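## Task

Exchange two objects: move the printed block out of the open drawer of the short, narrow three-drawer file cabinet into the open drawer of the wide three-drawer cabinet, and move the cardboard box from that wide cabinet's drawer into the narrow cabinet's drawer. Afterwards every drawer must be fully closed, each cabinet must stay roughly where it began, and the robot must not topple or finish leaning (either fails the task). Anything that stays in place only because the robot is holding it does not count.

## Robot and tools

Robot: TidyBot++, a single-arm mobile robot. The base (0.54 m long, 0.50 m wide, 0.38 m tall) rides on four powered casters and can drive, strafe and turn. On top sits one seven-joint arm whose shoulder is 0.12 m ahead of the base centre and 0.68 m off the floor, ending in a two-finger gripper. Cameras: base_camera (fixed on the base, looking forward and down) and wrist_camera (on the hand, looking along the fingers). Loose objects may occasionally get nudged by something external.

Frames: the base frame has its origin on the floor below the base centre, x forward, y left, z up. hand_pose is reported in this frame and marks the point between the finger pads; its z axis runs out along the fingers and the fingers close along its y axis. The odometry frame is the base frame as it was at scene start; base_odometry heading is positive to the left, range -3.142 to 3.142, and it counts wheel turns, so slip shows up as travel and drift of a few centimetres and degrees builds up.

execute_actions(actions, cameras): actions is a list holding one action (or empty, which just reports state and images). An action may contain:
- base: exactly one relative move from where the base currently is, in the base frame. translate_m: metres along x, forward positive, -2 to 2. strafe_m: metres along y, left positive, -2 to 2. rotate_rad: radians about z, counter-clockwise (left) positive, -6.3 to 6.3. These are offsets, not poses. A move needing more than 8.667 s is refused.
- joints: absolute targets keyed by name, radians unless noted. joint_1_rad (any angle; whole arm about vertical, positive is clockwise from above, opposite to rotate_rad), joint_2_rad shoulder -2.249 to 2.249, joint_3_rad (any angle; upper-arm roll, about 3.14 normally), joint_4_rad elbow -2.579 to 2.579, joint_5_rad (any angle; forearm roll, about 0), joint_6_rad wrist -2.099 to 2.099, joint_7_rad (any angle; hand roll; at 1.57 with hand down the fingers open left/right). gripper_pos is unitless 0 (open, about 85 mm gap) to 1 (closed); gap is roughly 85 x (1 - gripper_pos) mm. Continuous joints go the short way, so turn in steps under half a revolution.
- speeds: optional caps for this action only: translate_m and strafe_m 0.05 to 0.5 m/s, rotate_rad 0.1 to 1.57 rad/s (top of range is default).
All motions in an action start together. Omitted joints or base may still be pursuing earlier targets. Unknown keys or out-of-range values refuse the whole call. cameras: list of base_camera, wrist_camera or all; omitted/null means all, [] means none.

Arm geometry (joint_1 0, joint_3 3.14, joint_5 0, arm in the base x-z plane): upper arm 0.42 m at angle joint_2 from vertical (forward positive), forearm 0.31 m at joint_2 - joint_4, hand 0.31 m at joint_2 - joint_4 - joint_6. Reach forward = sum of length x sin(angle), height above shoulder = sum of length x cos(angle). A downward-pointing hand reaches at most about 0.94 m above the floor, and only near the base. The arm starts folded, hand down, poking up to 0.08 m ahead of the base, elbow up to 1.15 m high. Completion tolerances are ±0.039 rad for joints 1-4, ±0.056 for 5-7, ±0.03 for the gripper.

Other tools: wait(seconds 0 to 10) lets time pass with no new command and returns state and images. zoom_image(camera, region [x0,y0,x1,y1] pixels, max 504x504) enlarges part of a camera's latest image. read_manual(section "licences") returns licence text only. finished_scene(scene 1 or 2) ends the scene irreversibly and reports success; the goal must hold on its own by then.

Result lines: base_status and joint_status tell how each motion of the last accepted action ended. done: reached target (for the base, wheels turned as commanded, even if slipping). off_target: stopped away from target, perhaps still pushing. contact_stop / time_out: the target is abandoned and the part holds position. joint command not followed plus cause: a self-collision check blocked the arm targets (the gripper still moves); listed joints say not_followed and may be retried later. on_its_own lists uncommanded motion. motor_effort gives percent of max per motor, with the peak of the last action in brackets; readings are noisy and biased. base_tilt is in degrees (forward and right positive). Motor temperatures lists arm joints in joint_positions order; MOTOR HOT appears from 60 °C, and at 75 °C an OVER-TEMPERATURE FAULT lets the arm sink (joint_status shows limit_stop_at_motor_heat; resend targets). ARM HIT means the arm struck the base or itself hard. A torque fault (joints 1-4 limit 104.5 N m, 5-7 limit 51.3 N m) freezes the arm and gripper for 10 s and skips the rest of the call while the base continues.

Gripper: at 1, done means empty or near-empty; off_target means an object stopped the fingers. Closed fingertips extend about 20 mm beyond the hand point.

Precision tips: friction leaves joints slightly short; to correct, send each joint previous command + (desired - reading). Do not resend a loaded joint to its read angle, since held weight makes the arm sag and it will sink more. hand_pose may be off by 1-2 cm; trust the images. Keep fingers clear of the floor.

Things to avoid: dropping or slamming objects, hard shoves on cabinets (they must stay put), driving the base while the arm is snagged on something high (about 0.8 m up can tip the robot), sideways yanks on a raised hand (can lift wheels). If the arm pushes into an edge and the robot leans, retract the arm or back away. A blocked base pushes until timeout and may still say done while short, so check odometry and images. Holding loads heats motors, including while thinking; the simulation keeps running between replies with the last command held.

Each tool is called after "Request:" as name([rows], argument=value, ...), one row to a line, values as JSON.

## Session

Request:
execute_actions(actions=[])

Scene clock: 0.00 s.
Motor temperatures (°C, as the motors report them): [30 28 27 28 34 39 35]
base_odometry: x=+0.000 y=+0.000 heading=+0.000 (m, m, rad; odometry frame)
base_tilt: forward=-0.8 right=+0.0 (deg)
base_status: not commanded
joint_positions: joint_1_rad=+0.036 joint_2_rad=-0.351 joint_3_rad=+3.099 joint_4_rad=-2.551 joint_5_rad=+0.016 joint_6_rad=-0.896 joint_7_rad=+1.609 gripper_pos=+0.000
joint_status: not commanded
motor_effort: joint_1_rad=+0 joint_2_rad=+0 joint_3_rad=+0 joint_4_rad=+16 joint_5_rad=+0 joint_6_rad=+1 joint_7_rad=+0 (%)
hand_pose: x=+0.2420 y=-0.0037 z=+0.5807 quat_wxyz=(+0.014, +0.999, +0.026, +0.022) (m; base frame)
pictures: base_camera, wrist_camera
camera_calibration (this result's frames):
wrist_camera: T_world_to_cam=[[0.0130614, -0.997568, 0.0684626, -0.0486362], [-0.997303, -0.0179419, -0.0711649, 0.345692], [0.0722201, -0.0673485, -0.995112, 0.694144], [0, 0, 0, 1]] pos_world=[0.295264, 0.00443399, 0.718682]
Images, in order (width x height): base_camera 644x364, wrist_camera 644x476.

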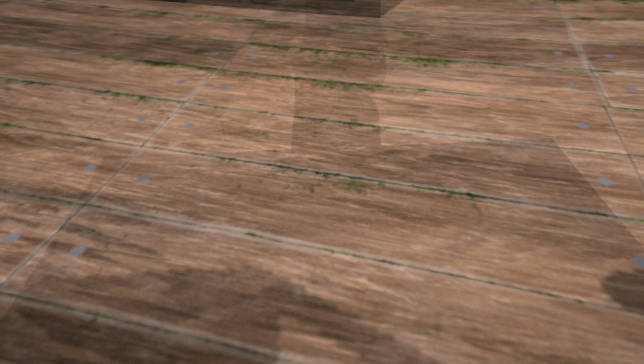

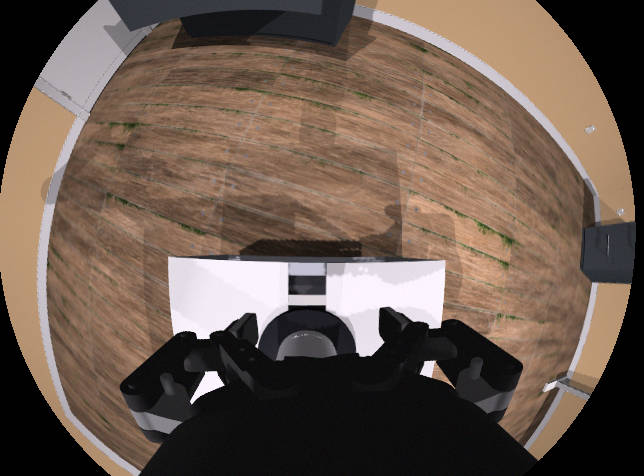

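Request:
execute_actions([
  {"base":{"rotate_rad":-0.27},"joints":{"joint_1_rad":-0.02,"joint_2_rad":-0.1,"joint_3_rad":3.16,"joint_4_rad":-1.9,"joint_5_rad":0,"joint_6_rad":-0.5,"joint_7_rad":1.55}},
])

Scene clock: 6.83 s.
Motor temperatures (°C, as the motors report them): [30 28 27 28 34 39 35]
base_odometry: x=+0.000 y=+0.000 heading=-0.270 (m, m, rad; odometry frame)
base_tilt: forward=-0.8 right=+0.0 (deg)
base_status: done
joint_positions: joint_1_rad=+0.005 joint_2_rad=-0.111 joint_3_rad=+3.137 joint_4_rad=-1.921 joint_5_rad=+0.016 joint_6_rad=-0.532 joint_7_rad=+1.577 gripper_pos=+0.000
joint_status: all done
motor_effort: joint_1_rad=+0(1) joint_2_rad=-16(17) joint_3_rad=-1(1) joint_4_rad=+22(22) joint_5_rad=+0(1) joint_6_rad=+6(7) joint_7_rad=+1(1) (%)
hand_pose: x=+0.6010 y=-0.0015 z=+0.8084 quat_wxyz=(+0.008, +0.921, +0.008, +0.389) (m; base frame)
pictures: base_camera, wrist_camera
camera_calibration (this result's frames):
wrist_camera: T_world_to_cam=[[-0.0468382, -0.998633, 0.0231907, 0.00583232], [-0.677817, 0.0147207, -0.735083, 1.06477], [0.733737, -0.050149, -0.677581, 0.240694], [0, 0, 0, 1]] pos_world=[0.545387, 0.0022207, 0.945649]
Images, in order (width x height): base_camera 644x364, wrist_camera 644x476.

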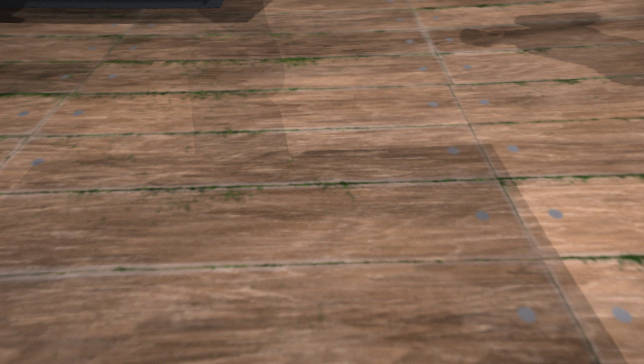

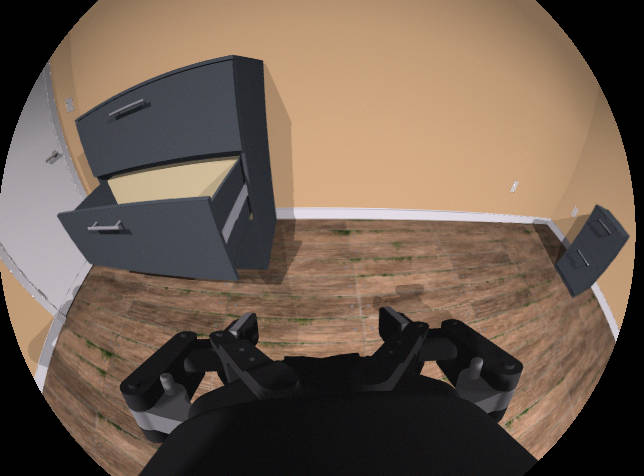

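Request:
execute_actions([
  {"base":{"strafe_m":0.68},"joints":{"joint_2_rad":0.255,"joint_4_rad":-1.29,"joint_6_rad":-1.6}},
], cameras=[])

Request:
execute_actions([
  {"base":{"translate_m":0.5}},
])

Scene clock: 14.30 s.
Motor temperatures (°C, as the motors report them): [30 28 27 28 34 39 35]
base_odometry: x=+0.183 y=+0.655 heading=-0.271 (m, m, rad; odometry frame)
base_tilt: forward=-0.8 right=+0.0 (deg)
base_status: done
joint_positions: joint_1_rad=-0.006 joint_2_rad=+0.246 joint_3_rad=+3.144 joint_4_rad=-1.314 joint_5_rad=+0.016 joint_6_rad=-1.568 joint_7_rad=+1.577 gripper_pos=+0.000
joint_status: all done
motor_effort: joint_1_rad=+0(2) joint_2_rad=-26(26) joint_3_rad=-1(2) joint_4_rad=+18(23) joint_5_rad=+0(0) joint_6_rad=+0(7) joint_7_rad=+0(0) (%)
hand_pose: x=+0.5403 y=-0.0024 z=+0.7823 quat_wxyz=(+0.009, +1.000, +0.005, +0.007) (m; base frame)
pictures: none
No camera images: the call's "cameras" was empty. Leave "cameras" out to get every camera's image.

Scene clock: 16.67 s.
Motor temperatures (°C, as the motors report them): [30 28 27 28 34 39 35]
base_odometry: x=+0.664 y=+0.522 heading=-0.270 (m, m, rad; odometry frame)
base_tilt: forward=-0.7 right=+0.0 (deg)
base_status: done
joint_positions: joint_1_rad=-0.006 joint_2_rad=+0.258 joint_3_rad=+3.144 joint_4_rad=-1.310 joint_5_rad=+0.016 joint_6_rad=-1.570 joint_7_rad=+1.577 gripper_pos=+0.000
joint_status: not commanded
motor_effort: joint_1_rad=+0(1) joint_2_rad=-26(29) joint_3_rad=-2(2) joint_4_rad=+18(20) joint_5_rad=+0(0) joint_6_rad=+0(1) joint_7_rad=+1(1) (%)
hand_pose: x=+0.5420 y=-0.0024 z=+0.7781 quat_wxyz=(+0.009, +1.000, +0.005, +0.002) (m; base frame)
pictures: base_camera, wrist_camera
camera_calibration (this result's frames):
wrist_camera: T_world_to_cam=[[-0.0270809, -0.997972, 0.0576001, -0.0345496], [-0.999211, 0.0253498, -0.0305751, 0.628535], [0.0290529, -0.0583827, -0.997871, 0.894512], [0, 0, 0, 1]] pos_world=[0.601115, 0.00181124, 0.913815]
Images, in order (width x height): base_camera 644x364, wrist_camera 644x476.

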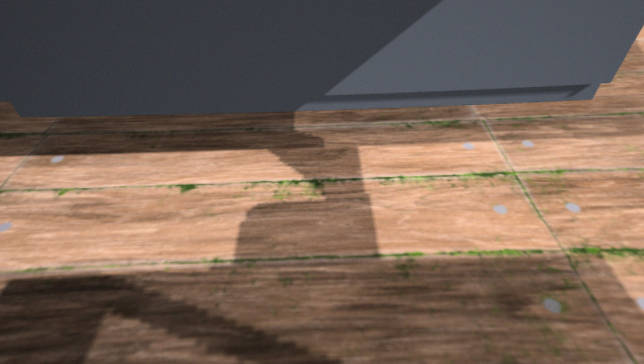

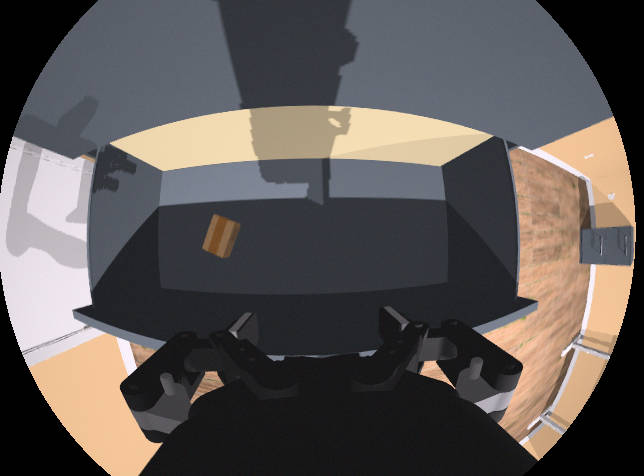

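Request:
zoom_image(camera="wrist_camera", region=[150, 150, 310, 310])

Region (150, 150, 310, 310) of wrist_camera's 644x476 image, scaled by 3.150.

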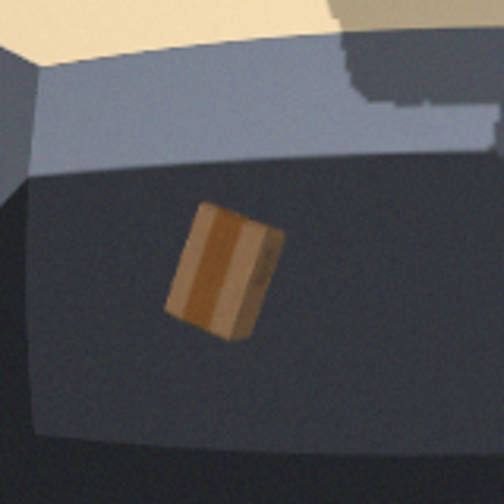

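Request:
execute_actions([
  {"joints":{"joint_1_rad":-0.405,"joint_2_rad":0.62,"joint_4_rad":-1.403,"joint_5_rad":-0.03,"joint_6_rad":-1.103,"joint_7_rad":0.765}},
], cameras=["wrist_camera"])

Scene clock: 27.33 s.
Motor temperatures (°C, as the motors report them): [30 28 27 28 34 39 35]
base_odometry: x=+0.664 y=+0.522 heading=-0.270 (m, m, rad; odometry frame)
base_tilt: forward=-0.8 right=+0.0 (deg)
base_status: not commanded
joint_positions: joint_1_rad=-0.394 joint_2_rad=+0.624 joint_3_rad=+3.145 joint_4_rad=-1.385 joint_5_rad=-0.001 joint_6_rad=-1.136 joint_7_rad=+0.787 gripper_pos=+0.000
joint_status: all done
motor_effort: joint_1_rad=+0(1) joint_2_rad=-37(41) joint_3_rad=-1(2) joint_4_rad=+16(19) joint_5_rad=+0(1) joint_6_rad=+0(1) joint_7_rad=+0(0) (%)
hand_pose: x=+0.6080 y=+0.2035 z=+0.5788 quat_wxyz=(+0.001, +0.981, -0.195, -0.001) (m; base frame)
pictures: wrist_camera
camera_calibration (this result's frames):
wrist_camera: T_world_to_cam=[[-0.415271, -0.908672, 0.0431927, 0.410311], [-0.909684, 0.414533, -0.0252519, 0.546447], [0.00504087, -0.049778, -0.998748, 0.719163], [0, 0, 0, 1]] pos_world=[0.663859, 0.182116, 0.714339]
Images, in order (width x height): wrist_camera 644x476.

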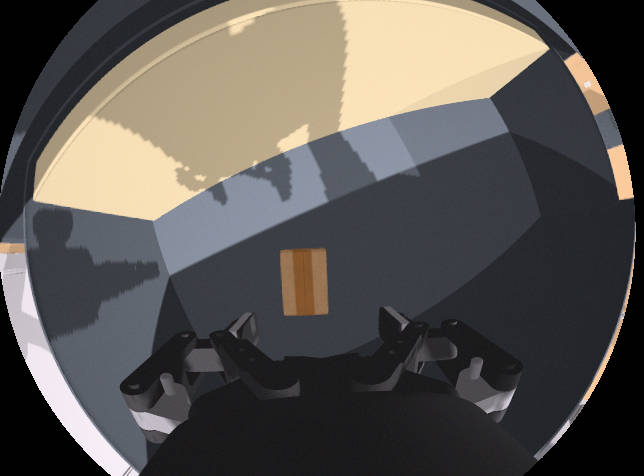

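Request:
execute_actions([
  {"joints":{"joint_1_rad":-0.425,"joint_2_rad":0.78,"joint_4_rad":-1.532,"joint_6_rad":-0.813}},
], cameras=["wrist_camera"])

Scene clock: 32.80 s.
Motor temperatures (°C, as the motors report them): [30 28 27 28 34 39 35]
base_odometry: x=+0.664 y=+0.522 heading=-0.270 (m, m, rad; odometry frame)
base_tilt: forward=-0.8 right=-0.1 (deg)
base_status: not commanded
joint_positions: joint_1_rad=-0.402 joint_2_rad=+0.783 joint_3_rad=+3.145 joint_4_rad=-1.518 joint_5_rad=-0.001 joint_6_rad=-0.846 joint_7_rad=+0.787 gripper_pos=+0.000
joint_status: all done
motor_effort: joint_1_rad=+0(1) joint_2_rad=-38(44) joint_3_rad=-2(1) joint_4_rad=+13(17) joint_5_rad=-1(1) joint_6_rad=+0(1) joint_7_rad=+0(1) (%)
hand_pose: x=+0.6063 y=+0.2070 z=+0.4589 quat_wxyz=(+0.002, +0.982, -0.191, -0.002) (m; base frame)
pictures: wrist_camera
camera_calibration (this result's frames):
wrist_camera: T_world_to_cam=[[-0.408111, -0.911795, 0.0455551, 0.413203], [-0.912927, 0.407424, -0.0238876, 0.543255], [0.00322035, -0.0513372, -0.998676, 0.60101], [0, 0, 0, 1]] pos_world=[0.662649, 0.186275, 0.594368]
Images, in order (width x height): wrist_camera 644x476.

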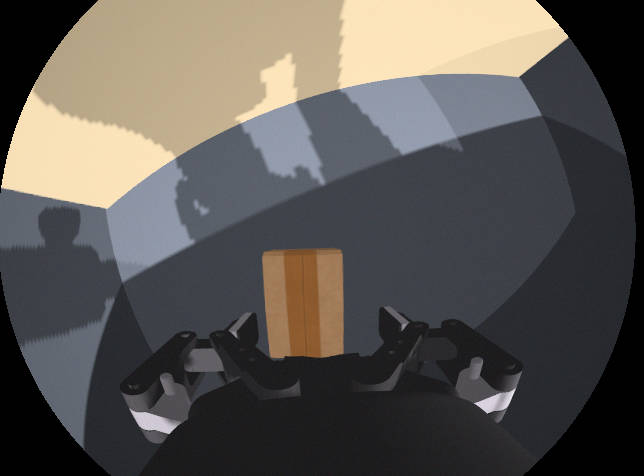

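Request:
execute_actions([
  {"joints":{"joint_1_rad":-0.445,"joint_2_rad":0.865,"joint_6_rad":-0.72}},
], cameras=["wrist_camera"])

Scene clock: 38.17 s.
Motor temperatures (°C, as the motors report them): [30 28 27 28 34 39 35]
base_odometry: x=+0.664 y=+0.522 heading=-0.270 (m, m, rad; odometry frame)
base_tilt: forward=-0.8 right=+0.0 (deg)
base_status: not commanded
joint_positions: joint_1_rad=-0.424 joint_2_rad=+0.867 joint_3_rad=+3.145 joint_4_rad=-1.518 joint_5_rad=-0.001 joint_6_rad=-0.753 joint_7_rad=+0.787 gripper_pos=+0.000
joint_status: all done
motor_effort: joint_1_rad=+0(0) joint_2_rad=-40(42) joint_3_rad=-2(2) joint_4_rad=+12(13) joint_5_rad=-1(0) joint_6_rad=+0(0) joint_7_rad=+0(0) (%)
hand_pose: x=+0.6095 y=+0.2210 z=+0.4142 quat_wxyz=(+0.000, +0.984, -0.180, +0.002) (m; base frame)
pictures: wrist_camera
camera_calibration (this result's frames):
wrist_camera: T_world_to_cam=[[-0.38837, -0.920691, 0.0386905, 0.422089], [-0.921408, 0.387384, -0.0306736, 0.551803], [0.0132528, -0.0475624, -0.99878, 0.55014], [0, 0, 0, 1]] pos_world=[0.665072, 0.20102, 0.550064]
Images, in order (width x height): wrist_camera 644x476.

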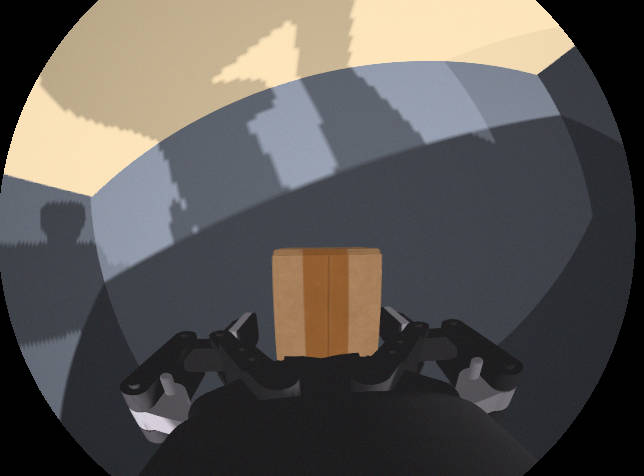

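Request:
execute_actions([
  {"joints":{"gripper_pos":1}},
], cameras=[])

Request:
execute_actions([
  {"joints":{"joint_2_rad":0.58,"joint_4_rad":-1.39,"joint_6_rad":-1.19}},
], cameras=[])

Request:
execute_actions([
  {"joints":{"joint_2_rad":0.33,"joint_4_rad":-1.2,"joint_6_rad":-1.62}},
], cameras=["wrist_camera"])

Scene clock: 42.67 s.
Motor temperatures (°C, as the motors report them): [30 28 27 28 34 39 35]
base_odometry: x=+0.664 y=+0.522 heading=-0.270 (m, m, rad; odometry frame)
base_tilt: forward=-0.7 right=+0.0 (deg)
base_status: not commanded
joint_positions: joint_1_rad=-0.424 joint_2_rad=+0.866 joint_3_rad=+3.145 joint_4_rad=-1.518 joint_5_rad=-0.001 joint_6_rad=-0.752 joint_7_rad=+0.787 gripper_pos=+0.346
joint_status: gripper_pos off_target (ended at +0.346, target +1.000)
motor_effort: joint_1_rad=+0(1) joint_2_rad=-40(41) joint_3_rad=-2(1) joint_4_rad=+12(13) joint_5_rad=+0(1) joint_6_rad=+0(1) joint_7_rad=+1(0) (%)
hand_pose: x=+0.6099 y=+0.2212 z=+0.4149 quat_wxyz=(-0.001, +0.984, -0.180, +0.003) (m; base frame)
pictures: none
No camera images: the call's "cameras" was empty. Leave "cameras" out to get every camera's image.

Scene clock: 44.30 s.
Motor temperatures (°C, as the motors report them): [30 28 27 28 34 39 35]
base_odometry: x=+0.664 y=+0.522 heading=-0.270 (m, m, rad; odometry frame)
base_tilt: forward=-0.7 right=+0.0 (deg)
base_status: not commanded
joint_positions: joint_1_rad=-0.424 joint_2_rad=+0.582 joint_3_rad=+3.145 joint_4_rad=-1.409 joint_5_rad=-0.001 joint_6_rad=-1.158 joint_7_rad=+0.787 gripper_pos=+0.346
joint_status: all done
motor_effort: joint_1_rad=+0(0) joint_2_rad=-37(44) joint_3_rad=-1(2) joint_4_rad=+17(18) joint_5_rad=+0(0) joint_6_rad=+0(1) joint_7_rad=+0(0) (%)
hand_pose: x=+0.5893 y=+0.2123 z=+0.5939 quat_wxyz=(+0.002, +0.984, -0.180, -0.003) (m; base frame)
pictures: none
No camera images: the call's "cameras" was empty. Leave "cameras" out to get every camera's image.

Scene clock: 45.93 s.
Motor temperatures (°C, as the motors report them): [30 28 27 28 34 39 35]
base_odometry: x=+0.664 y=+0.522 heading=-0.270 (m, m, rad; odometry frame)
base_tilt: forward=-0.7 right=+0.0 (deg)
base_status: not commanded
joint_positions: joint_1_rad=-0.424 joint_2_rad=+0.331 joint_3_rad=+3.145 joint_4_rad=-1.218 joint_5_rad=-0.001 joint_6_rad=-1.591 joint_7_rad=+0.787 gripper_pos=+0.346
joint_status: all done
motor_effort: joint_1_rad=+0(0) joint_2_rad=-30(41) joint_3_rad=-1(1) joint_4_rad=+18(19) joint_5_rad=+0(0) joint_6_rad=+0(1) joint_7_rad=+1(0) (%)
hand_pose: x=+0.5305 y=+0.1861 z=+0.7754 quat_wxyz=(-0.001, +0.984, -0.180, +0.001) (m; base frame)
pictures: wrist_camera
camera_calibration (this result's frames):
wrist_camera: T_world_to_cam=[[-0.388247, -0.920729, 0.0390205, 0.344981], [-0.921496, 0.387393, -0.02778, 0.501385], [0.0104616, -0.0467427, -0.998852, 0.911637], [0, 0, 0, 1]] pos_world=[0.586425, 0.166013, 0.911058]
Images, in order (width x height): wrist_camera 644x476.

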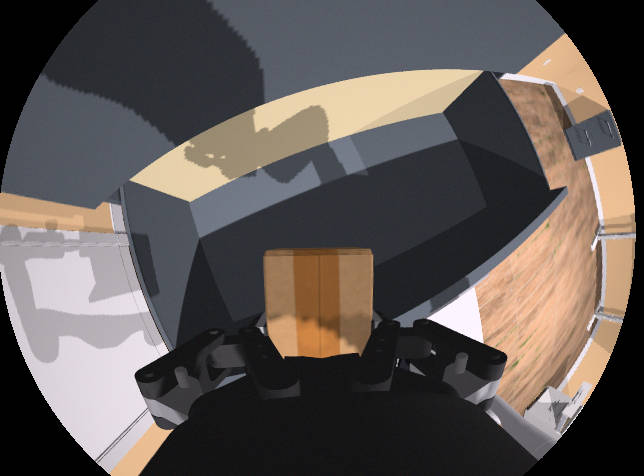

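Request:
execute_actions([
  {"base":{"translate_m":-0.35},"joints":{"joint_1_rad":0.02,"joint_7_rad":1.59}},
], cameras=[])

Request:
execute_actions([
  {"base":{"rotate_rad":-3.09},"joints":{"joint_2_rad":-0.1,"joint_4_rad":-1.9,"joint_6_rad":-0.2}},
])

Scene clock: 52.47 s.
Motor temperatures (°C, as the motors report them): [30 28 27 28 34 39 35]
base_odometry: x=+0.327 y=+0.616 heading=-0.271 (m, m, rad; odometry frame)
base_tilt: forward=-0.8 right=+0.0 (deg)
base_status: done
joint_positions: joint_1_rad=+0.003 joint_2_rad=+0.329 joint_3_rad=+3.150 joint_4_rad=-1.218 joint_5_rad=-0.005 joint_6_rad=-1.592 joint_7_rad=+1.567 gripper_pos=+0.346
joint_status: all done
motor_effort: joint_1_rad=+0(3) joint_2_rad=-30(33) joint_3_rad=+0(1) joint_4_rad=+19(20) joint_5_rad=+0(1) joint_6_rad=+0(1) joint_7_rad=+1(1) (%)
hand_pose: x=+0.5702 y=-0.0019 z=+0.7761 quat_wxyz=(-0.001, +1.000, -0.007, +0.001) (m; base frame)
pictures: none
No camera images: the call's "cameras" was empty. Leave "cameras" out to get every camera's image.

Scene clock: 55.80 s.
Motor temperatures (°C, as the motors report them): [30 28 27 28 34 39 35]
base_odometry: x=+0.327 y=+0.616 heading=+2.923 (m, m, rad; odometry frame)
base_tilt: forward=-0.8 right=+0.0 (deg)
base_status: done
joint_positions: joint_1_rad=+0.010 joint_2_rad=-0.081 joint_3_rad=+3.153 joint_4_rad=-1.879 joint_5_rad=-0.006 joint_6_rad=-0.232 joint_7_rad=+1.567 gripper_pos=+0.346
joint_status: all done
motor_effort: joint_1_rad=+0(4) joint_2_rad=-19(31) joint_3_rad=-1(2) joint_4_rad=+24(23) joint_5_rad=-1(1) joint_6_rad=+8(7) joint_7_rad=+0(1) (%)
hand_pose: x=+0.6701 y=-0.0102 z=+0.8924 quat_wxyz=(+0.002, +0.849, -0.013, +0.528) (m; base frame)
pictures: base_camera, wrist_camera
camera_calibration (this result's frames):
wrist_camera: T_world_to_cam=[[-0.0767664, -0.996751, -0.024395, 0.0609467], [-0.41804, 0.0543895, -0.906799, 1.15301], [0.905179, -0.0594136, -0.420857, -0.097608], [0, 0, 0, 1]] pos_world=[0.575035, -0.00776208, 1.00595]
Images, in order (width x height): base_camera 644x364, wrist_camera 644x476.

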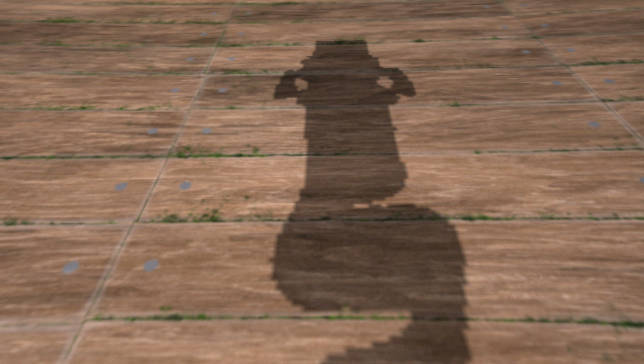

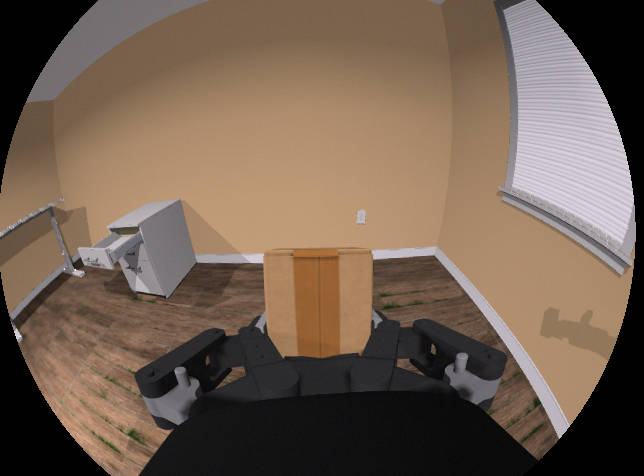

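Request:
execute_actions([
  {"base":{"strafe_m":1.28},"joints":{"joint_2_rad":0.33,"joint_4_rad":-1.2,"joint_6_rad":-1.5}},
], cameras=["wrist_camera"])

Request:
execute_actions([
  {"base":{"translate_m":0.78}},
])

Scene clock: 64.57 s.
Motor temperatures (°C, as the motors report them): [30 28 27 28 34 39 35]
base_odometry: x=+0.048 y=-0.634 heading=+2.922 (m, m, rad; odometry frame)
base_tilt: forward=-0.7 right=+0.0 (deg)
base_status: done
joint_positions: joint_1_rad=+0.010 joint_2_rad=+0.326 joint_3_rad=+3.153 joint_4_rad=-1.228 joint_5_rad=-0.006 joint_6_rad=-1.469 joint_7_rad=+1.567 gripper_pos=+0.346
joint_status: all done
motor_effort: joint_1_rad=+0(3) joint_2_rad=-30(30) joint_3_rad=-2(3) joint_4_rad=+20(25) joint_5_rad=+0(0) joint_6_rad=+1(9) joint_7_rad=+0(1) (%)
hand_pose: x=+0.6051 y=-0.0067 z=+0.7764 quat_wxyz=(-0.001, +0.998, -0.012, +0.059) (m; base frame)
pictures: wrist_camera
camera_calibration (this result's frames):
wrist_camera: T_world_to_cam=[[-0.0655439, -0.997289, 0.033451, 0.00492488], [-0.987689, 0.0600684, -0.144435, 0.773341], [0.142034, -0.0425061, -0.988949, 0.815567], [0, 0, 0, 1]] pos_world=[0.648305, -0.00687522, 0.918087]
Images, in order (width x height): wrist_camera 644x476.

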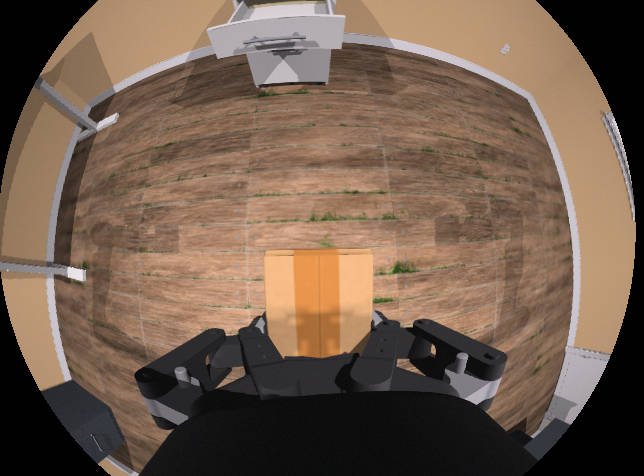

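Scene clock: 67.50 s.
Motor temperatures (°C, as the motors report them): [30 28 27 28 34 39 35]
base_odometry: x=-0.714 y=-0.465 heading=+2.923 (m, m, rad; odometry frame)
base_tilt: forward=-0.8 right=+0.0 (deg)
base_status: done
joint_positions: joint_1_rad=+0.010 joint_2_rad=+0.334 joint_3_rad=+3.153 joint_4_rad=-1.225 joint_5_rad=-0.006 joint_6_rad=-1.471 joint_7_rad=+1.567 gripper_pos=+0.346
joint_status: not commanded
motor_effort: joint_1_rad=+0(1) joint_2_rad=-30(33) joint_3_rad=-1(2) joint_4_rad=+19(20) joint_5_rad=-1(0) joint_6_rad=+1(2) joint_7_rad=+1(0) (%)
hand_pose: x=+0.6060 y=-0.0067 z=+0.7735 quat_wxyz=(-0.001, +0.998, -0.012, +0.055) (m; base frame)
pictures: base_camera, wrist_camera
camera_calibration (this result's frames):
wrist_camera: T_world_to_cam=[[-0.065274, -0.997292, 0.0338723, 0.00458115], [-0.98875, 0.0600621, -0.13699, 0.768619], [0.134585, -0.0424331, -0.989993, 0.817907], [0, 0, 0, 1]] pos_world=[0.650193, -0.00688976, 0.91486]
Images, in order (width x height): base_camera 644x364, wrist_camera 644x476.

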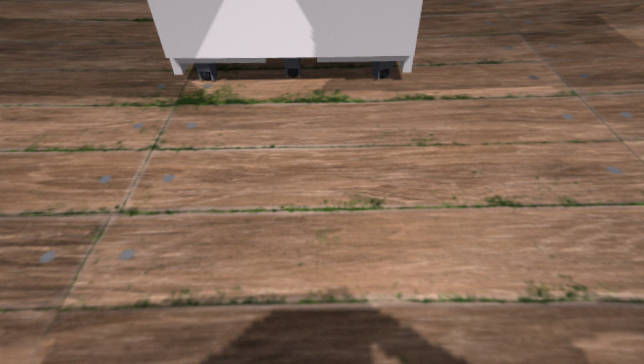

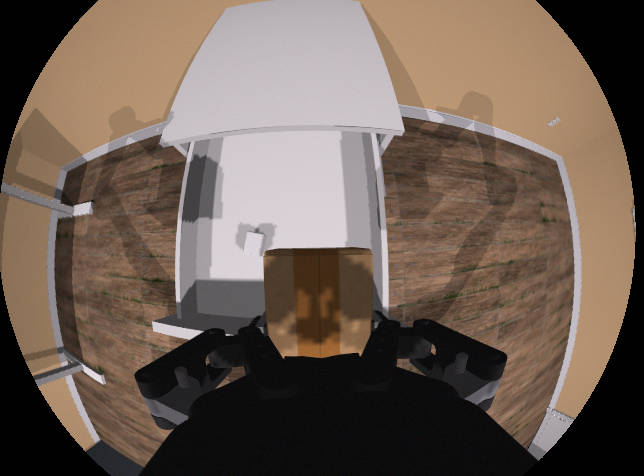

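Request:
zoom_image(camera="wrist_camera", region=[160, 120, 410, 340])

Region (160, 120, 410, 340) of wrist_camera's 644x476 image, scaled by 2.016; it fills the top 444 rows of this view, and the rest is white.

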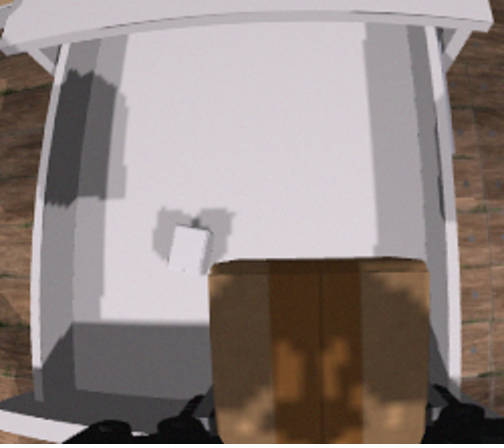

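Request:
execute_actions([
  {"joints":{"joint_1_rad":0.11,"joint_2_rad":0.676,"joint_4_rad":-1.31,"joint_6_rad":-1.137,"joint_7_rad":0.09}},
], cameras=["wrist_camera"])

Scene clock: 81.27 s.
Motor temperatures (°C, as the motors report them): [30 28 27 29 34 39 35]
base_odometry: x=-0.714 y=-0.465 heading=+2.923 (m, m, rad; odometry frame)
base_tilt: forward=-0.8 right=+0.0 (deg)
base_status: not commanded
joint_positions: joint_1_rad=+0.089 joint_2_rad=+0.685 joint_3_rad=+3.153 joint_4_rad=-1.292 joint_5_rad=-0.006 joint_6_rad=-1.170 joint_7_rad=+0.104 gripper_pos=+0.346
joint_status: all done
motor_effort: joint_1_rad=+0(0) joint_2_rad=-39(43) joint_3_rad=-2(2) joint_4_rad=+17(20) joint_5_rad=+0(0) joint_6_rad=+0(1) joint_7_rad=+0(0) (%)
hand_pose: x=+0.6700 y=-0.0518 z=+0.5722 quat_wxyz=(+0.002, +0.709, -0.706, -0.001) (m; base frame)
pictures: wrist_camera
camera_calibration (this result's frames):
wrist_camera: T_world_to_cam=[[-0.998439, 0.0320815, 0.0457188, 0.642409], [0.0308113, 0.999127, -0.0282217, 0.110386], [-0.0465842, -0.0267689, -0.998556, 0.735215], [0, 0, 0, 1]] pos_world=[0.672254, -0.111218, 0.707898]
Images, in order (width x height): wrist_camera 644x476.

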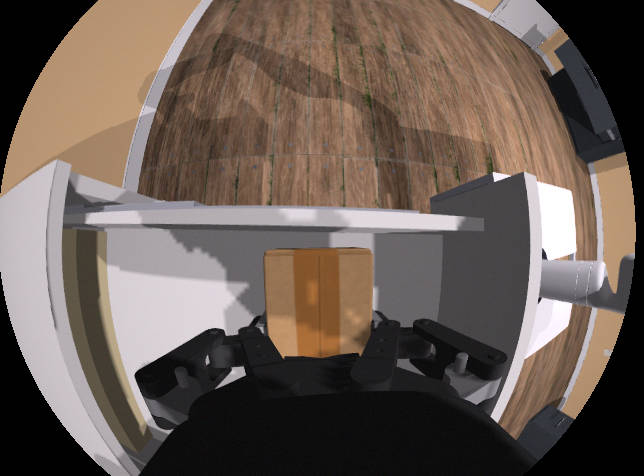

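Request:
execute_actions([
  {"joints":{"joint_2_rad":0.718,"joint_6_rad":-1.1}},
], cameras=["wrist_camera"])

Scene clock: 85.13 s.
Motor temperatures (°C, as the motors report them): [30 28 27 29 34 39 35]
base_odometry: x=-0.714 y=-0.465 heading=+2.923 (m, m, rad; odometry frame)
base_tilt: forward=-0.8 right=+0.0 (deg)
base_status: not commanded
joint_positions: joint_1_rad=+0.089 joint_2_rad=+0.720 joint_3_rad=+3.153 joint_4_rad=-1.292 joint_5_rad=-0.006 joint_6_rad=-1.133 joint_7_rad=+0.104 gripper_pos=+0.346
joint_status: all done
motor_effort: joint_1_rad=+0(0) joint_2_rad=-41(42) joint_3_rad=-1(2) joint_4_rad=+17(17) joint_5_rad=+0(0) joint_6_rad=+0(0) joint_7_rad=+1(0) (%)
hand_pose: x=+0.6771 y=-0.0526 z=+0.5526 quat_wxyz=(+0.002, +0.709, -0.706, -0.001) (m; base frame)
pictures: wrist_camera
camera_calibration (this result's frames):
wrist_camera: T_world_to_cam=[[-0.998506, 0.0320273, 0.0442672, 0.651257], [0.0307736, 0.999114, -0.0287197, 0.110674], [-0.0451478, -0.0273146, -0.998607, 0.714958], [0, 0, 0, 1]] pos_world=[0.679157, -0.111905, 0.688311]
Images, in order (width x height): wrist_camera 644x476.

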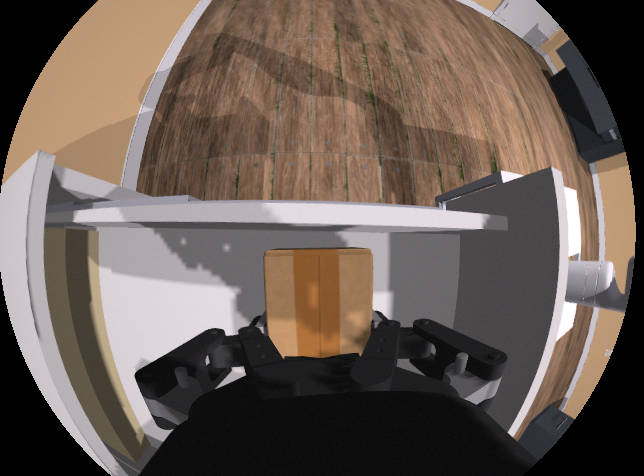

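Request:
execute_actions([
  {"joints":{"joint_2_rad":0.742,"joint_6_rad":-1.08}},
], cameras=[])

Scene clock: 87.77 s.
Motor temperatures (°C, as the motors report them): [30 29 27 29 34 39 35]
base_odometry: x=-0.714 y=-0.465 heading=+2.923 (m, m, rad; odometry frame)
base_tilt: forward=-0.7 right=+0.0 (deg)
base_status: not commanded
joint_positions: joint_1_rad=+0.089 joint_2_rad=+0.724 joint_3_rad=+3.153 joint_4_rad=-1.292 joint_5_rad=-0.006 joint_6_rad=-1.120 joint_7_rad=+0.104 gripper_pos=+0.346
joint_status: all done
motor_effort: joint_1_rad=+0(1) joint_2_rad=-35(41) joint_3_rad=-1(2) joint_4_rad=+13(17) joint_5_rad=+0(1) joint_6_rad=+1(1) joint_7_rad=+0(0) (%)
hand_pose: x=+0.6808 y=-0.0530 z=+0.5502 quat_wxyz=(-0.001, +0.709, -0.706, +0.003) (m; base frame)
pictures: none
No camera images: the call's "cameras" was empty. Leave "cameras" out to get every camera's image.

Request:
execute_actions([
  {"joints":{"gripper_pos":0,"joint_2_rad":0.722}},
], cameras=[])

Request:
execute_actions([
  {"joints":{"joint_2_rad":0.685,"joint_4_rad":-1.132,"joint_6_rad":-1.33}},
], cameras=[])

Request:
execute_actions([
  {"joints":{"joint_1_rad":-0.175,"joint_7_rad":-0.43}},
], cameras=["wrist_camera"])

Scene clock: 99.17 s.
Motor temperatures (°C, as the motors report them): [30 29 27 28 34 39 35]
base_odometry: x=-0.714 y=-0.465 heading=+2.923 (m, m, rad; odometry frame)
base_tilt: forward=-0.7 right=-0.1 (deg)
base_status: not commanded
joint_positions: joint_1_rad=+0.089 joint_2_rad=+0.723 joint_3_rad=+3.153 joint_4_rad=-1.293 joint_5_rad=-0.006 joint_6_rad=-1.116 joint_7_rad=+0.104 gripper_pos=+0.000
joint_status: all done
motor_effort: joint_1_rad=+0(0) joint_2_rad=-40(41) joint_3_rad=-1(1) joint_4_rad=+17(16) joint_5_rad=+0(0) joint_6_rad=+0(1) joint_7_rad=+0(1) (%)
hand_pose: x=+0.6817 y=-0.0531 z=+0.5507 quat_wxyz=(-0.002, +0.709, -0.706, +0.004) (m; base frame)
pictures: none
No camera images: the call's "cameras" was empty. Leave "cameras" out to get every camera's image.

Scene clock: 100.33 s.
Motor temperatures (°C, as the motors report them): [30 29 27 29 34 39 35]
base_odometry: x=-0.714 y=-0.465 heading=+2.923 (m, m, rad; odometry frame)
base_tilt: forward=-0.8 right=+0.0 (deg)
base_status: not commanded
joint_positions: joint_1_rad=+0.089 joint_2_rad=+0.686 joint_3_rad=+3.153 joint_4_rad=-1.151 joint_5_rad=-0.006 joint_6_rad=-1.297 joint_7_rad=+0.104 gripper_pos=+0.000
joint_status: all done
motor_effort: joint_1_rad=+0(0) joint_2_rad=-39(43) joint_3_rad=-1(1) joint_4_rad=+17(18) joint_5_rad=+0(0) joint_6_rad=+0(1) joint_7_rad=+0(0) (%)
hand_pose: x=+0.6890 y=-0.0533 z=+0.6135 quat_wxyz=(-0.002, +0.709, -0.705, +0.004) (m; base frame)
pictures: none
No camera images: the call's "cameras" was empty. Leave "cameras" out to get every camera's image.

Scene clock: 101.70 s.
Motor temperatures (°C, as the motors report them): [30 29 27 29 34 39 35]
base_odometry: x=-0.714 y=-0.465 heading=+2.923 (m, m, rad; odometry frame)
base_tilt: forward=-0.7 right=+0.0 (deg)
base_status: not commanded
joint_positions: joint_1_rad=-0.173 joint_2_rad=+0.686 joint_3_rad=+3.153 joint_4_rad=-1.151 joint_5_rad=-0.006 joint_6_rad=-1.297 joint_7_rad=-0.407 gripper_pos=+0.000
joint_status: all done
motor_effort: joint_1_rad=+0(3) joint_2_rad=-40(40) joint_3_rad=-2(3) joint_4_rad=+17(18) joint_5_rad=+0(0) joint_6_rad=+0(0) joint_7_rad=+0(1) (%)
hand_pose: x=+0.6834 y=+0.0958 z=+0.6135 quat_wxyz=(-0.003, +0.615, -0.788, +0.003) (m; base frame)
pictures: wrist_camera
camera_calibration (this result's frames):
wrist_camera: T_world_to_cam=[[-0.960125, 0.277668, 0.0325474, 0.607526], [0.276966, 0.960567, -0.0245048, -0.203145], [-0.0380681, -0.0145132, -0.99917, 0.774349], [0, 0, 0, 1]] pos_world=[0.669043, 0.0376818, 0.748955]
Images, in order (width x height): wrist_camera 644x476.

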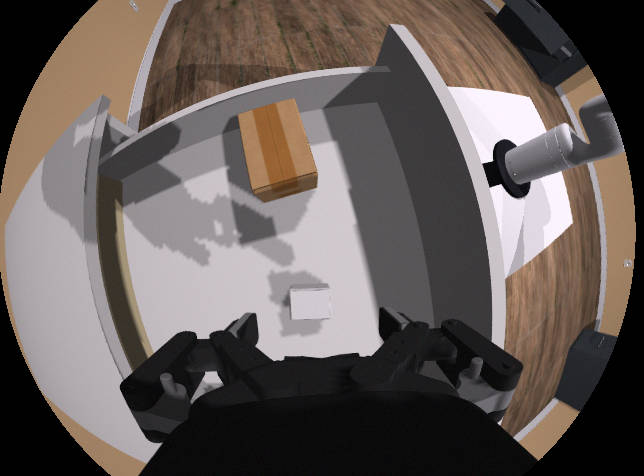

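Request:
execute_actions([
  {"joints":{"joint_1_rad":-0.2,"joint_2_rad":0.75,"joint_4_rad":-1.262,"joint_6_rad":-1.11,"gripper_pos":0.2}},
], cameras=["wrist_camera"])

Scene clock: 106.33 s.
Motor temperatures (°C, as the motors report them): [30 29 27 29 34 39 35]
base_odometry: x=-0.714 y=-0.465 heading=+2.923 (m, m, rad; odometry frame)
base_tilt: forward=-0.8 right=+0.0 (deg)
base_status: not commanded
joint_positions: joint_1_rad=-0.178 joint_2_rad=+0.753 joint_3_rad=+3.153 joint_4_rad=-1.244 joint_5_rad=-0.006 joint_6_rad=-1.142 joint_7_rad=-0.407 gripper_pos=+0.200
joint_status: all done
motor_effort: joint_1_rad=+0(0) joint_2_rad=-41(43) joint_3_rad=-1(1) joint_4_rad=+16(18) joint_5_rad=+0(0) joint_6_rad=+0(1) joint_7_rad=+0(0) (%)
hand_pose: x=+0.6854 y=+0.0988 z=+0.5476 quat_wxyz=(-0.001, +0.617, -0.787, +0.002) (m; base frame)
pictures: wrist_camera
camera_calibration (this result's frames):
wrist_camera: T_world_to_cam=[[-0.961276, 0.273135, 0.0366867, 0.609732], [0.272246, 0.961835, -0.027478, -0.203432], [-0.0427918, -0.0164261, -0.998949, 0.711984], [0, 0, 0, 1]] pos_world=[0.671971, 0.0408242, 0.683276]
Images, in order (width x height): wrist_camera 644x476.

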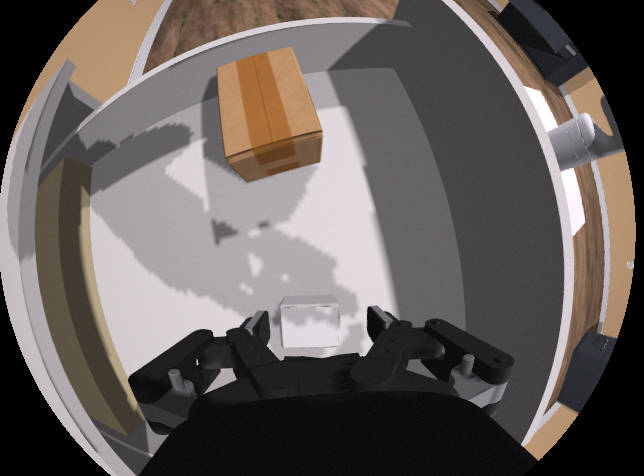

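Request:
execute_actions([
  {"joints":{"gripper_pos":1}},
], cameras=[])

Request:
execute_actions([
  {"joints":{"joint_2_rad":0.5,"joint_4_rad":-1.17,"joint_6_rad":-1.48}},
], cameras=["wrist_camera"])

Scene clock: 112.43 s.
Motor temperatures (°C, as the motors report them): [30 29 27 29 34 39 35]
base_odometry: x=-0.714 y=-0.465 heading=+2.923 (m, m, rad; odometry frame)
base_tilt: forward=-0.8 right=+0.0 (deg)
base_status: not commanded
joint_positions: joint_1_rad=-0.178 joint_2_rad=+0.750 joint_3_rad=+3.153 joint_4_rad=-1.244 joint_5_rad=-0.006 joint_6_rad=-1.142 joint_7_rad=-0.407 gripper_pos=+0.589
joint_status: gripper_pos off_target (ended at +0.589, target +1.000)
motor_effort: joint_1_rad=+0(0) joint_2_rad=-40(42) joint_3_rad=-1(2) joint_4_rad=+16(17) joint_5_rad=+0(0) joint_6_rad=+0(0) joint_7_rad=+1(0) (%)
hand_pose: x=+0.6858 y=+0.0988 z=+0.5492 quat_wxyz=(-0.002, +0.617, -0.787, +0.003) (m; base frame)
pictures: none
No camera images: the call's "cameras" was empty. Leave "cameras" out to get every camera's image.

Scene clock: 114.03 s.
Motor temperatures (°C, as the motors report them): [30 29 27 29 34 39 35]
base_odometry: x=-0.714 y=-0.465 heading=+2.923 (m, m, rad; odometry frame)
base_tilt: forward=-0.7 right=+0.0 (deg)
base_status: not commanded
joint_positions: joint_1_rad=-0.178 joint_2_rad=+0.497 joint_3_rad=+3.153 joint_4_rad=-1.186 joint_5_rad=-0.006 joint_6_rad=-1.449 joint_7_rad=-0.407 gripper_pos=+0.589
joint_status: all done
motor_effort: joint_1_rad=+0(0) joint_2_rad=-34(44) joint_3_rad=-1(1) joint_4_rad=+18(19) joint_5_rad=+0(0) joint_6_rad=+0(0) joint_7_rad=+0(1) (%)
hand_pose: x=+0.6272 y=+0.0893 z=+0.7052 quat_wxyz=(-0.004, +0.617, -0.787, +0.002) (m; base frame)
pictures: wrist_camera
camera_calibration (this result's frames):
wrist_camera: T_world_to_cam=[[-0.9615, 0.272923, 0.0321109, 0.553999], [0.272315, 0.961955, -0.0220788, -0.178013], [-0.036915, -0.0124845, -0.99924, 0.862915], [0, 0, 0, 1]] pos_world=[0.613, 0.0308145, 0.84054]
Images, in order (width x height): wrist_camera 644x476.

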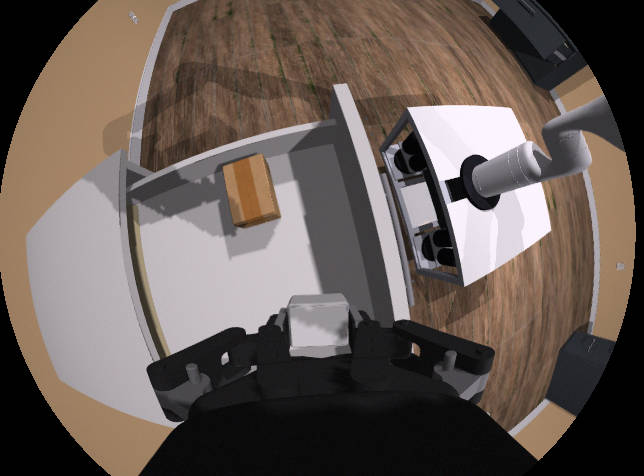

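Request:
execute_actions([
  {"base":{"translate_m":-0.11},"joints":{"joint_1_rad":-0.11,"joint_2_rad":0.1,"joint_4_rad":-1.70,"joint_6_rad":-1.33,"joint_7_rad":-0.11}},
], cameras=["wrist_camera"])

Request:
execute_actions([
  {"joints":{"joint_2_rad":0.425,"joint_4_rad":-2.138,"joint_6_rad":-0.57}},
], cameras=["wrist_camera"])

Scene clock: 120.87 s.
Motor temperatures (°C, as the motors report them): [30 29 27 29 34 39 35]
base_odometry: x=-0.606 y=-0.488 heading=+2.923 (m, m, rad; odometry frame)
base_tilt: forward=-0.7 right=+0.0 (deg)
base_status: done
joint_positions: joint_1_rad=-0.134 joint_2_rad=+0.109 joint_3_rad=+3.153 joint_4_rad=-1.679 joint_5_rad=-0.006 joint_6_rad=-1.366 joint_7_rad=-0.136 gripper_pos=+0.589
joint_status: all done
motor_effort: joint_1_rad=+0(1) joint_2_rad=-20(38) joint_3_rad=-1(2) joint_4_rad=+17(18) joint_5_rad=+0(0) joint_6_rad=-1(1) joint_7_rad=+0(1) (%)
hand_pose: x=+0.4650 y=+0.0458 z=+0.7210 quat_wxyz=(+0.004, +0.702, -0.712, -0.006) (m; base frame)
pictures: wrist_camera
camera_calibration (this result's frames):
wrist_camera: T_world_to_cam=[[-0.997251, 0.0508451, 0.053899, 0.4205], [0.0496005, 0.998476, -0.0241833, 0.0117177], [-0.0550465, -0.0214434, -0.998254, 0.880325], [0, 0, 0, 1]] pos_world=[0.467222, -0.0142031, 0.856407]
Images, in order (width x height): wrist_camera 644x476.

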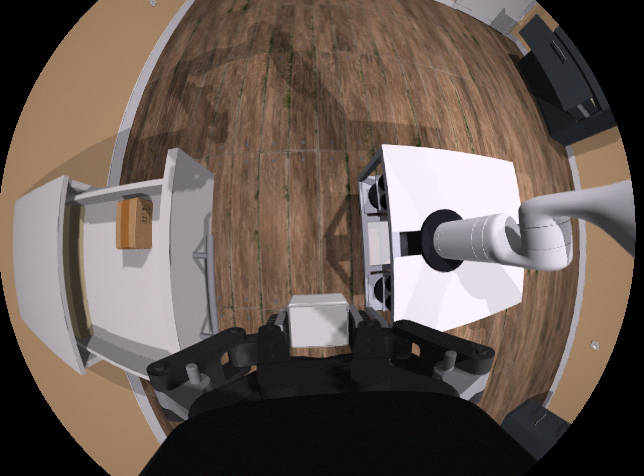

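Scene clock: 122.50 s.
Motor temperatures (°C, as the motors report them): [30 29 27 29 34 39 35]
base_odometry: x=-0.606 y=-0.488 heading=+2.923 (m, m, rad; odometry frame)
base_tilt: forward=-0.8 right=+0.0 (deg)
base_status: not commanded
joint_positions: joint_1_rad=-0.134 joint_2_rad=+0.421 joint_3_rad=+3.153 joint_4_rad=-2.116 joint_5_rad=-0.006 joint_6_rad=-0.603 joint_7_rad=-0.136 gripper_pos=+0.589
joint_status: all done
motor_effort: joint_1_rad=+0(0) joint_2_rad=-24(26) joint_3_rad=-1(1) joint_4_rad=+10(18) joint_5_rad=+0(0) joint_6_rad=+0(1) joint_7_rad=+0(1) (%)
hand_pose: x=+0.4673 y=+0.0447 z=+0.4958 quat_wxyz=(+0.000, +0.701, -0.713, +0.001) (m; base frame)
pictures: wrist_camera
camera_calibration (this result's frames):
wrist_camera: T_world_to_cam=[[-0.997793, 0.05377, 0.0389571, 0.442435], [0.052714, 0.998227, -0.0276457, 0.00754858], [-0.0403745, -0.0255311, -0.998858, 0.649273], [0, 0, 0, 1]] pos_world=[0.467274, -0.0147483, 0.631504]
Images, in order (width x height): wrist_camera 644x476.

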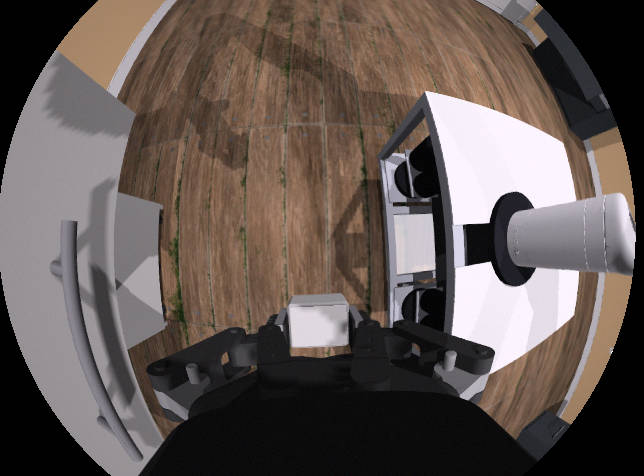

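Request:
execute_actions([
  {"base":{"translate_m":0.36},"speeds":{"translate_m":0.1}},
])

Scene clock: 130.37 s.
Motor temperatures (°C, as the motors report them): [30 29 27 29 34 39 35]
base_odometry: x=-0.958 y=-0.411 heading=+2.923 (m, m, rad; odometry frame)
base_tilt: forward=-0.7 right=+0.0 (deg)
base_status: done
joint_positions: joint_1_rad=-0.131 joint_2_rad=+0.421 joint_3_rad=+3.153 joint_4_rad=-2.127 joint_5_rad=-0.006 joint_6_rad=-0.603 joint_7_rad=-0.136 gripper_pos=+0.590
joint_status: not commanded
motor_effort: joint_1_rad=+0(0) joint_2_rad=-25(26) joint_3_rad=-1(2) joint_4_rad=+10(13) joint_5_rad=+0(0) joint_6_rad=+0(3) joint_7_rad=+1(1) (%)
hand_pose: x=+0.4615 y=+0.0431 z=+0.4939 quat_wxyz=(+0.004, +0.700, -0.714, -0.002) (m; base frame)
pictures: base_camera, wrist_camera
camera_calibration (this result's frames):
wrist_camera: T_world_to_cam=[[-0.997186, 0.056617, 0.0491391, 0.431439], [0.0552144, 0.99804, -0.0294481, 0.00920382], [-0.0507101, -0.0266521, -0.998358, 0.651596], [0, 0, 0, 1]] pos_world=[0.462759, -0.0162462, 0.629596]
Images, in order (width x height): base_camera 644x364, wrist_camera 644x476.

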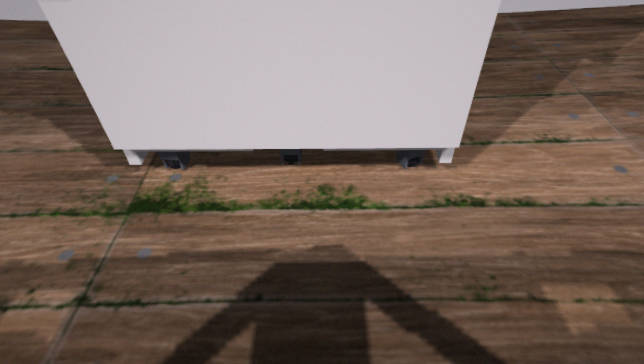

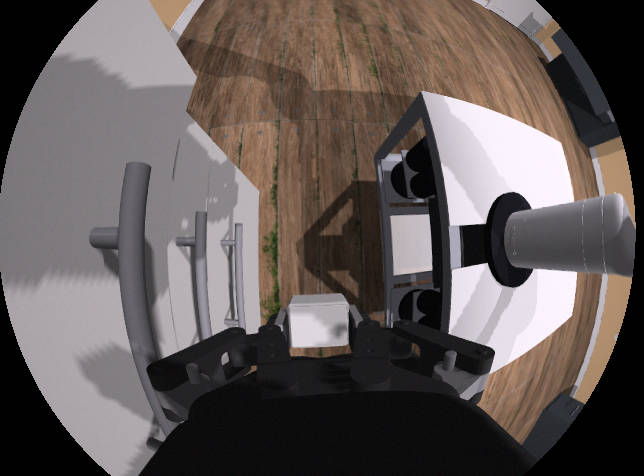

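Request:
execute_actions([
  {"base":{"translate_m":0.045},"speeds":{"translate_m":0.05}},
])

Scene clock: 134.47 s.
Motor temperatures (°C, as the motors report them): [30 29 27 28 34 39 35]
base_odometry: x=-1.002 y=-0.401 heading=+2.923 (m, m, rad; odometry frame)
base_tilt: forward=-0.8 right=+0.0 (deg)
base_status: done
joint_positions: joint_1_rad=-0.131 joint_2_rad=+0.421 joint_3_rad=+3.153 joint_4_rad=-2.130 joint_5_rad=-0.006 joint_6_rad=-0.602 joint_7_rad=-0.136 gripper_pos=+0.590
joint_status: not commanded
motor_effort: joint_1_rad=+0(1) joint_2_rad=-24(26) joint_3_rad=-1(2) joint_4_rad=+10(14) joint_5_rad=+0(0) joint_6_rad=+0(3) joint_7_rad=+1(1) (%)
hand_pose: x=+0.4599 y=+0.0427 z=+0.4934 quat_wxyz=(+0.005, +0.700, -0.714, -0.003) (m; base frame)
pictures: base_camera, wrist_camera
camera_calibration (this result's frames):
wrist_camera: T_world_to_cam=[[-0.997018, 0.0571481, 0.0518516, 0.42842], [0.0556481, 0.998002, -0.0299282, 0.00968992], [-0.0534583, -0.0269535, -0.998206, 0.652226], [0, 0, 0, 1]] pos_world=[0.461471, -0.0165742, 0.629132]
Images, in order (width x height): base_camera 644x364, wrist_camera 644x476.

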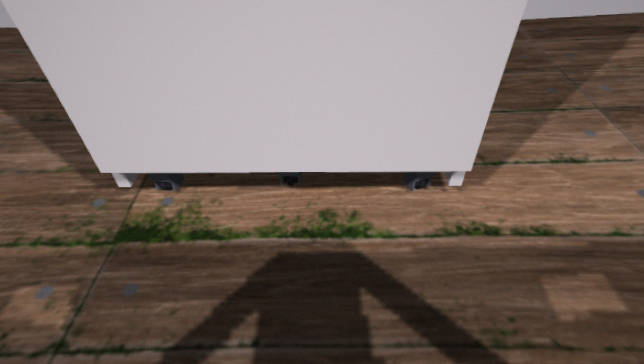

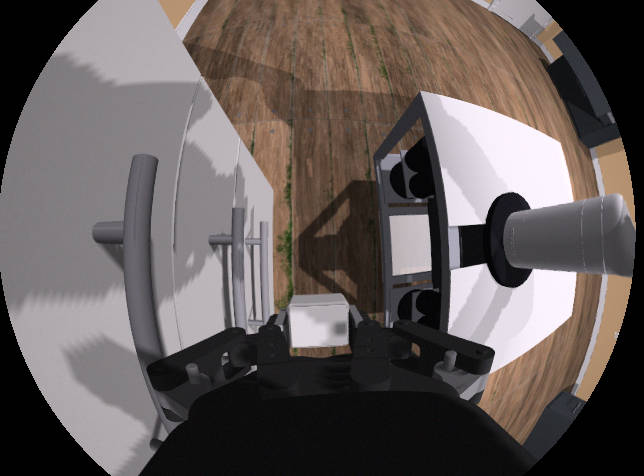

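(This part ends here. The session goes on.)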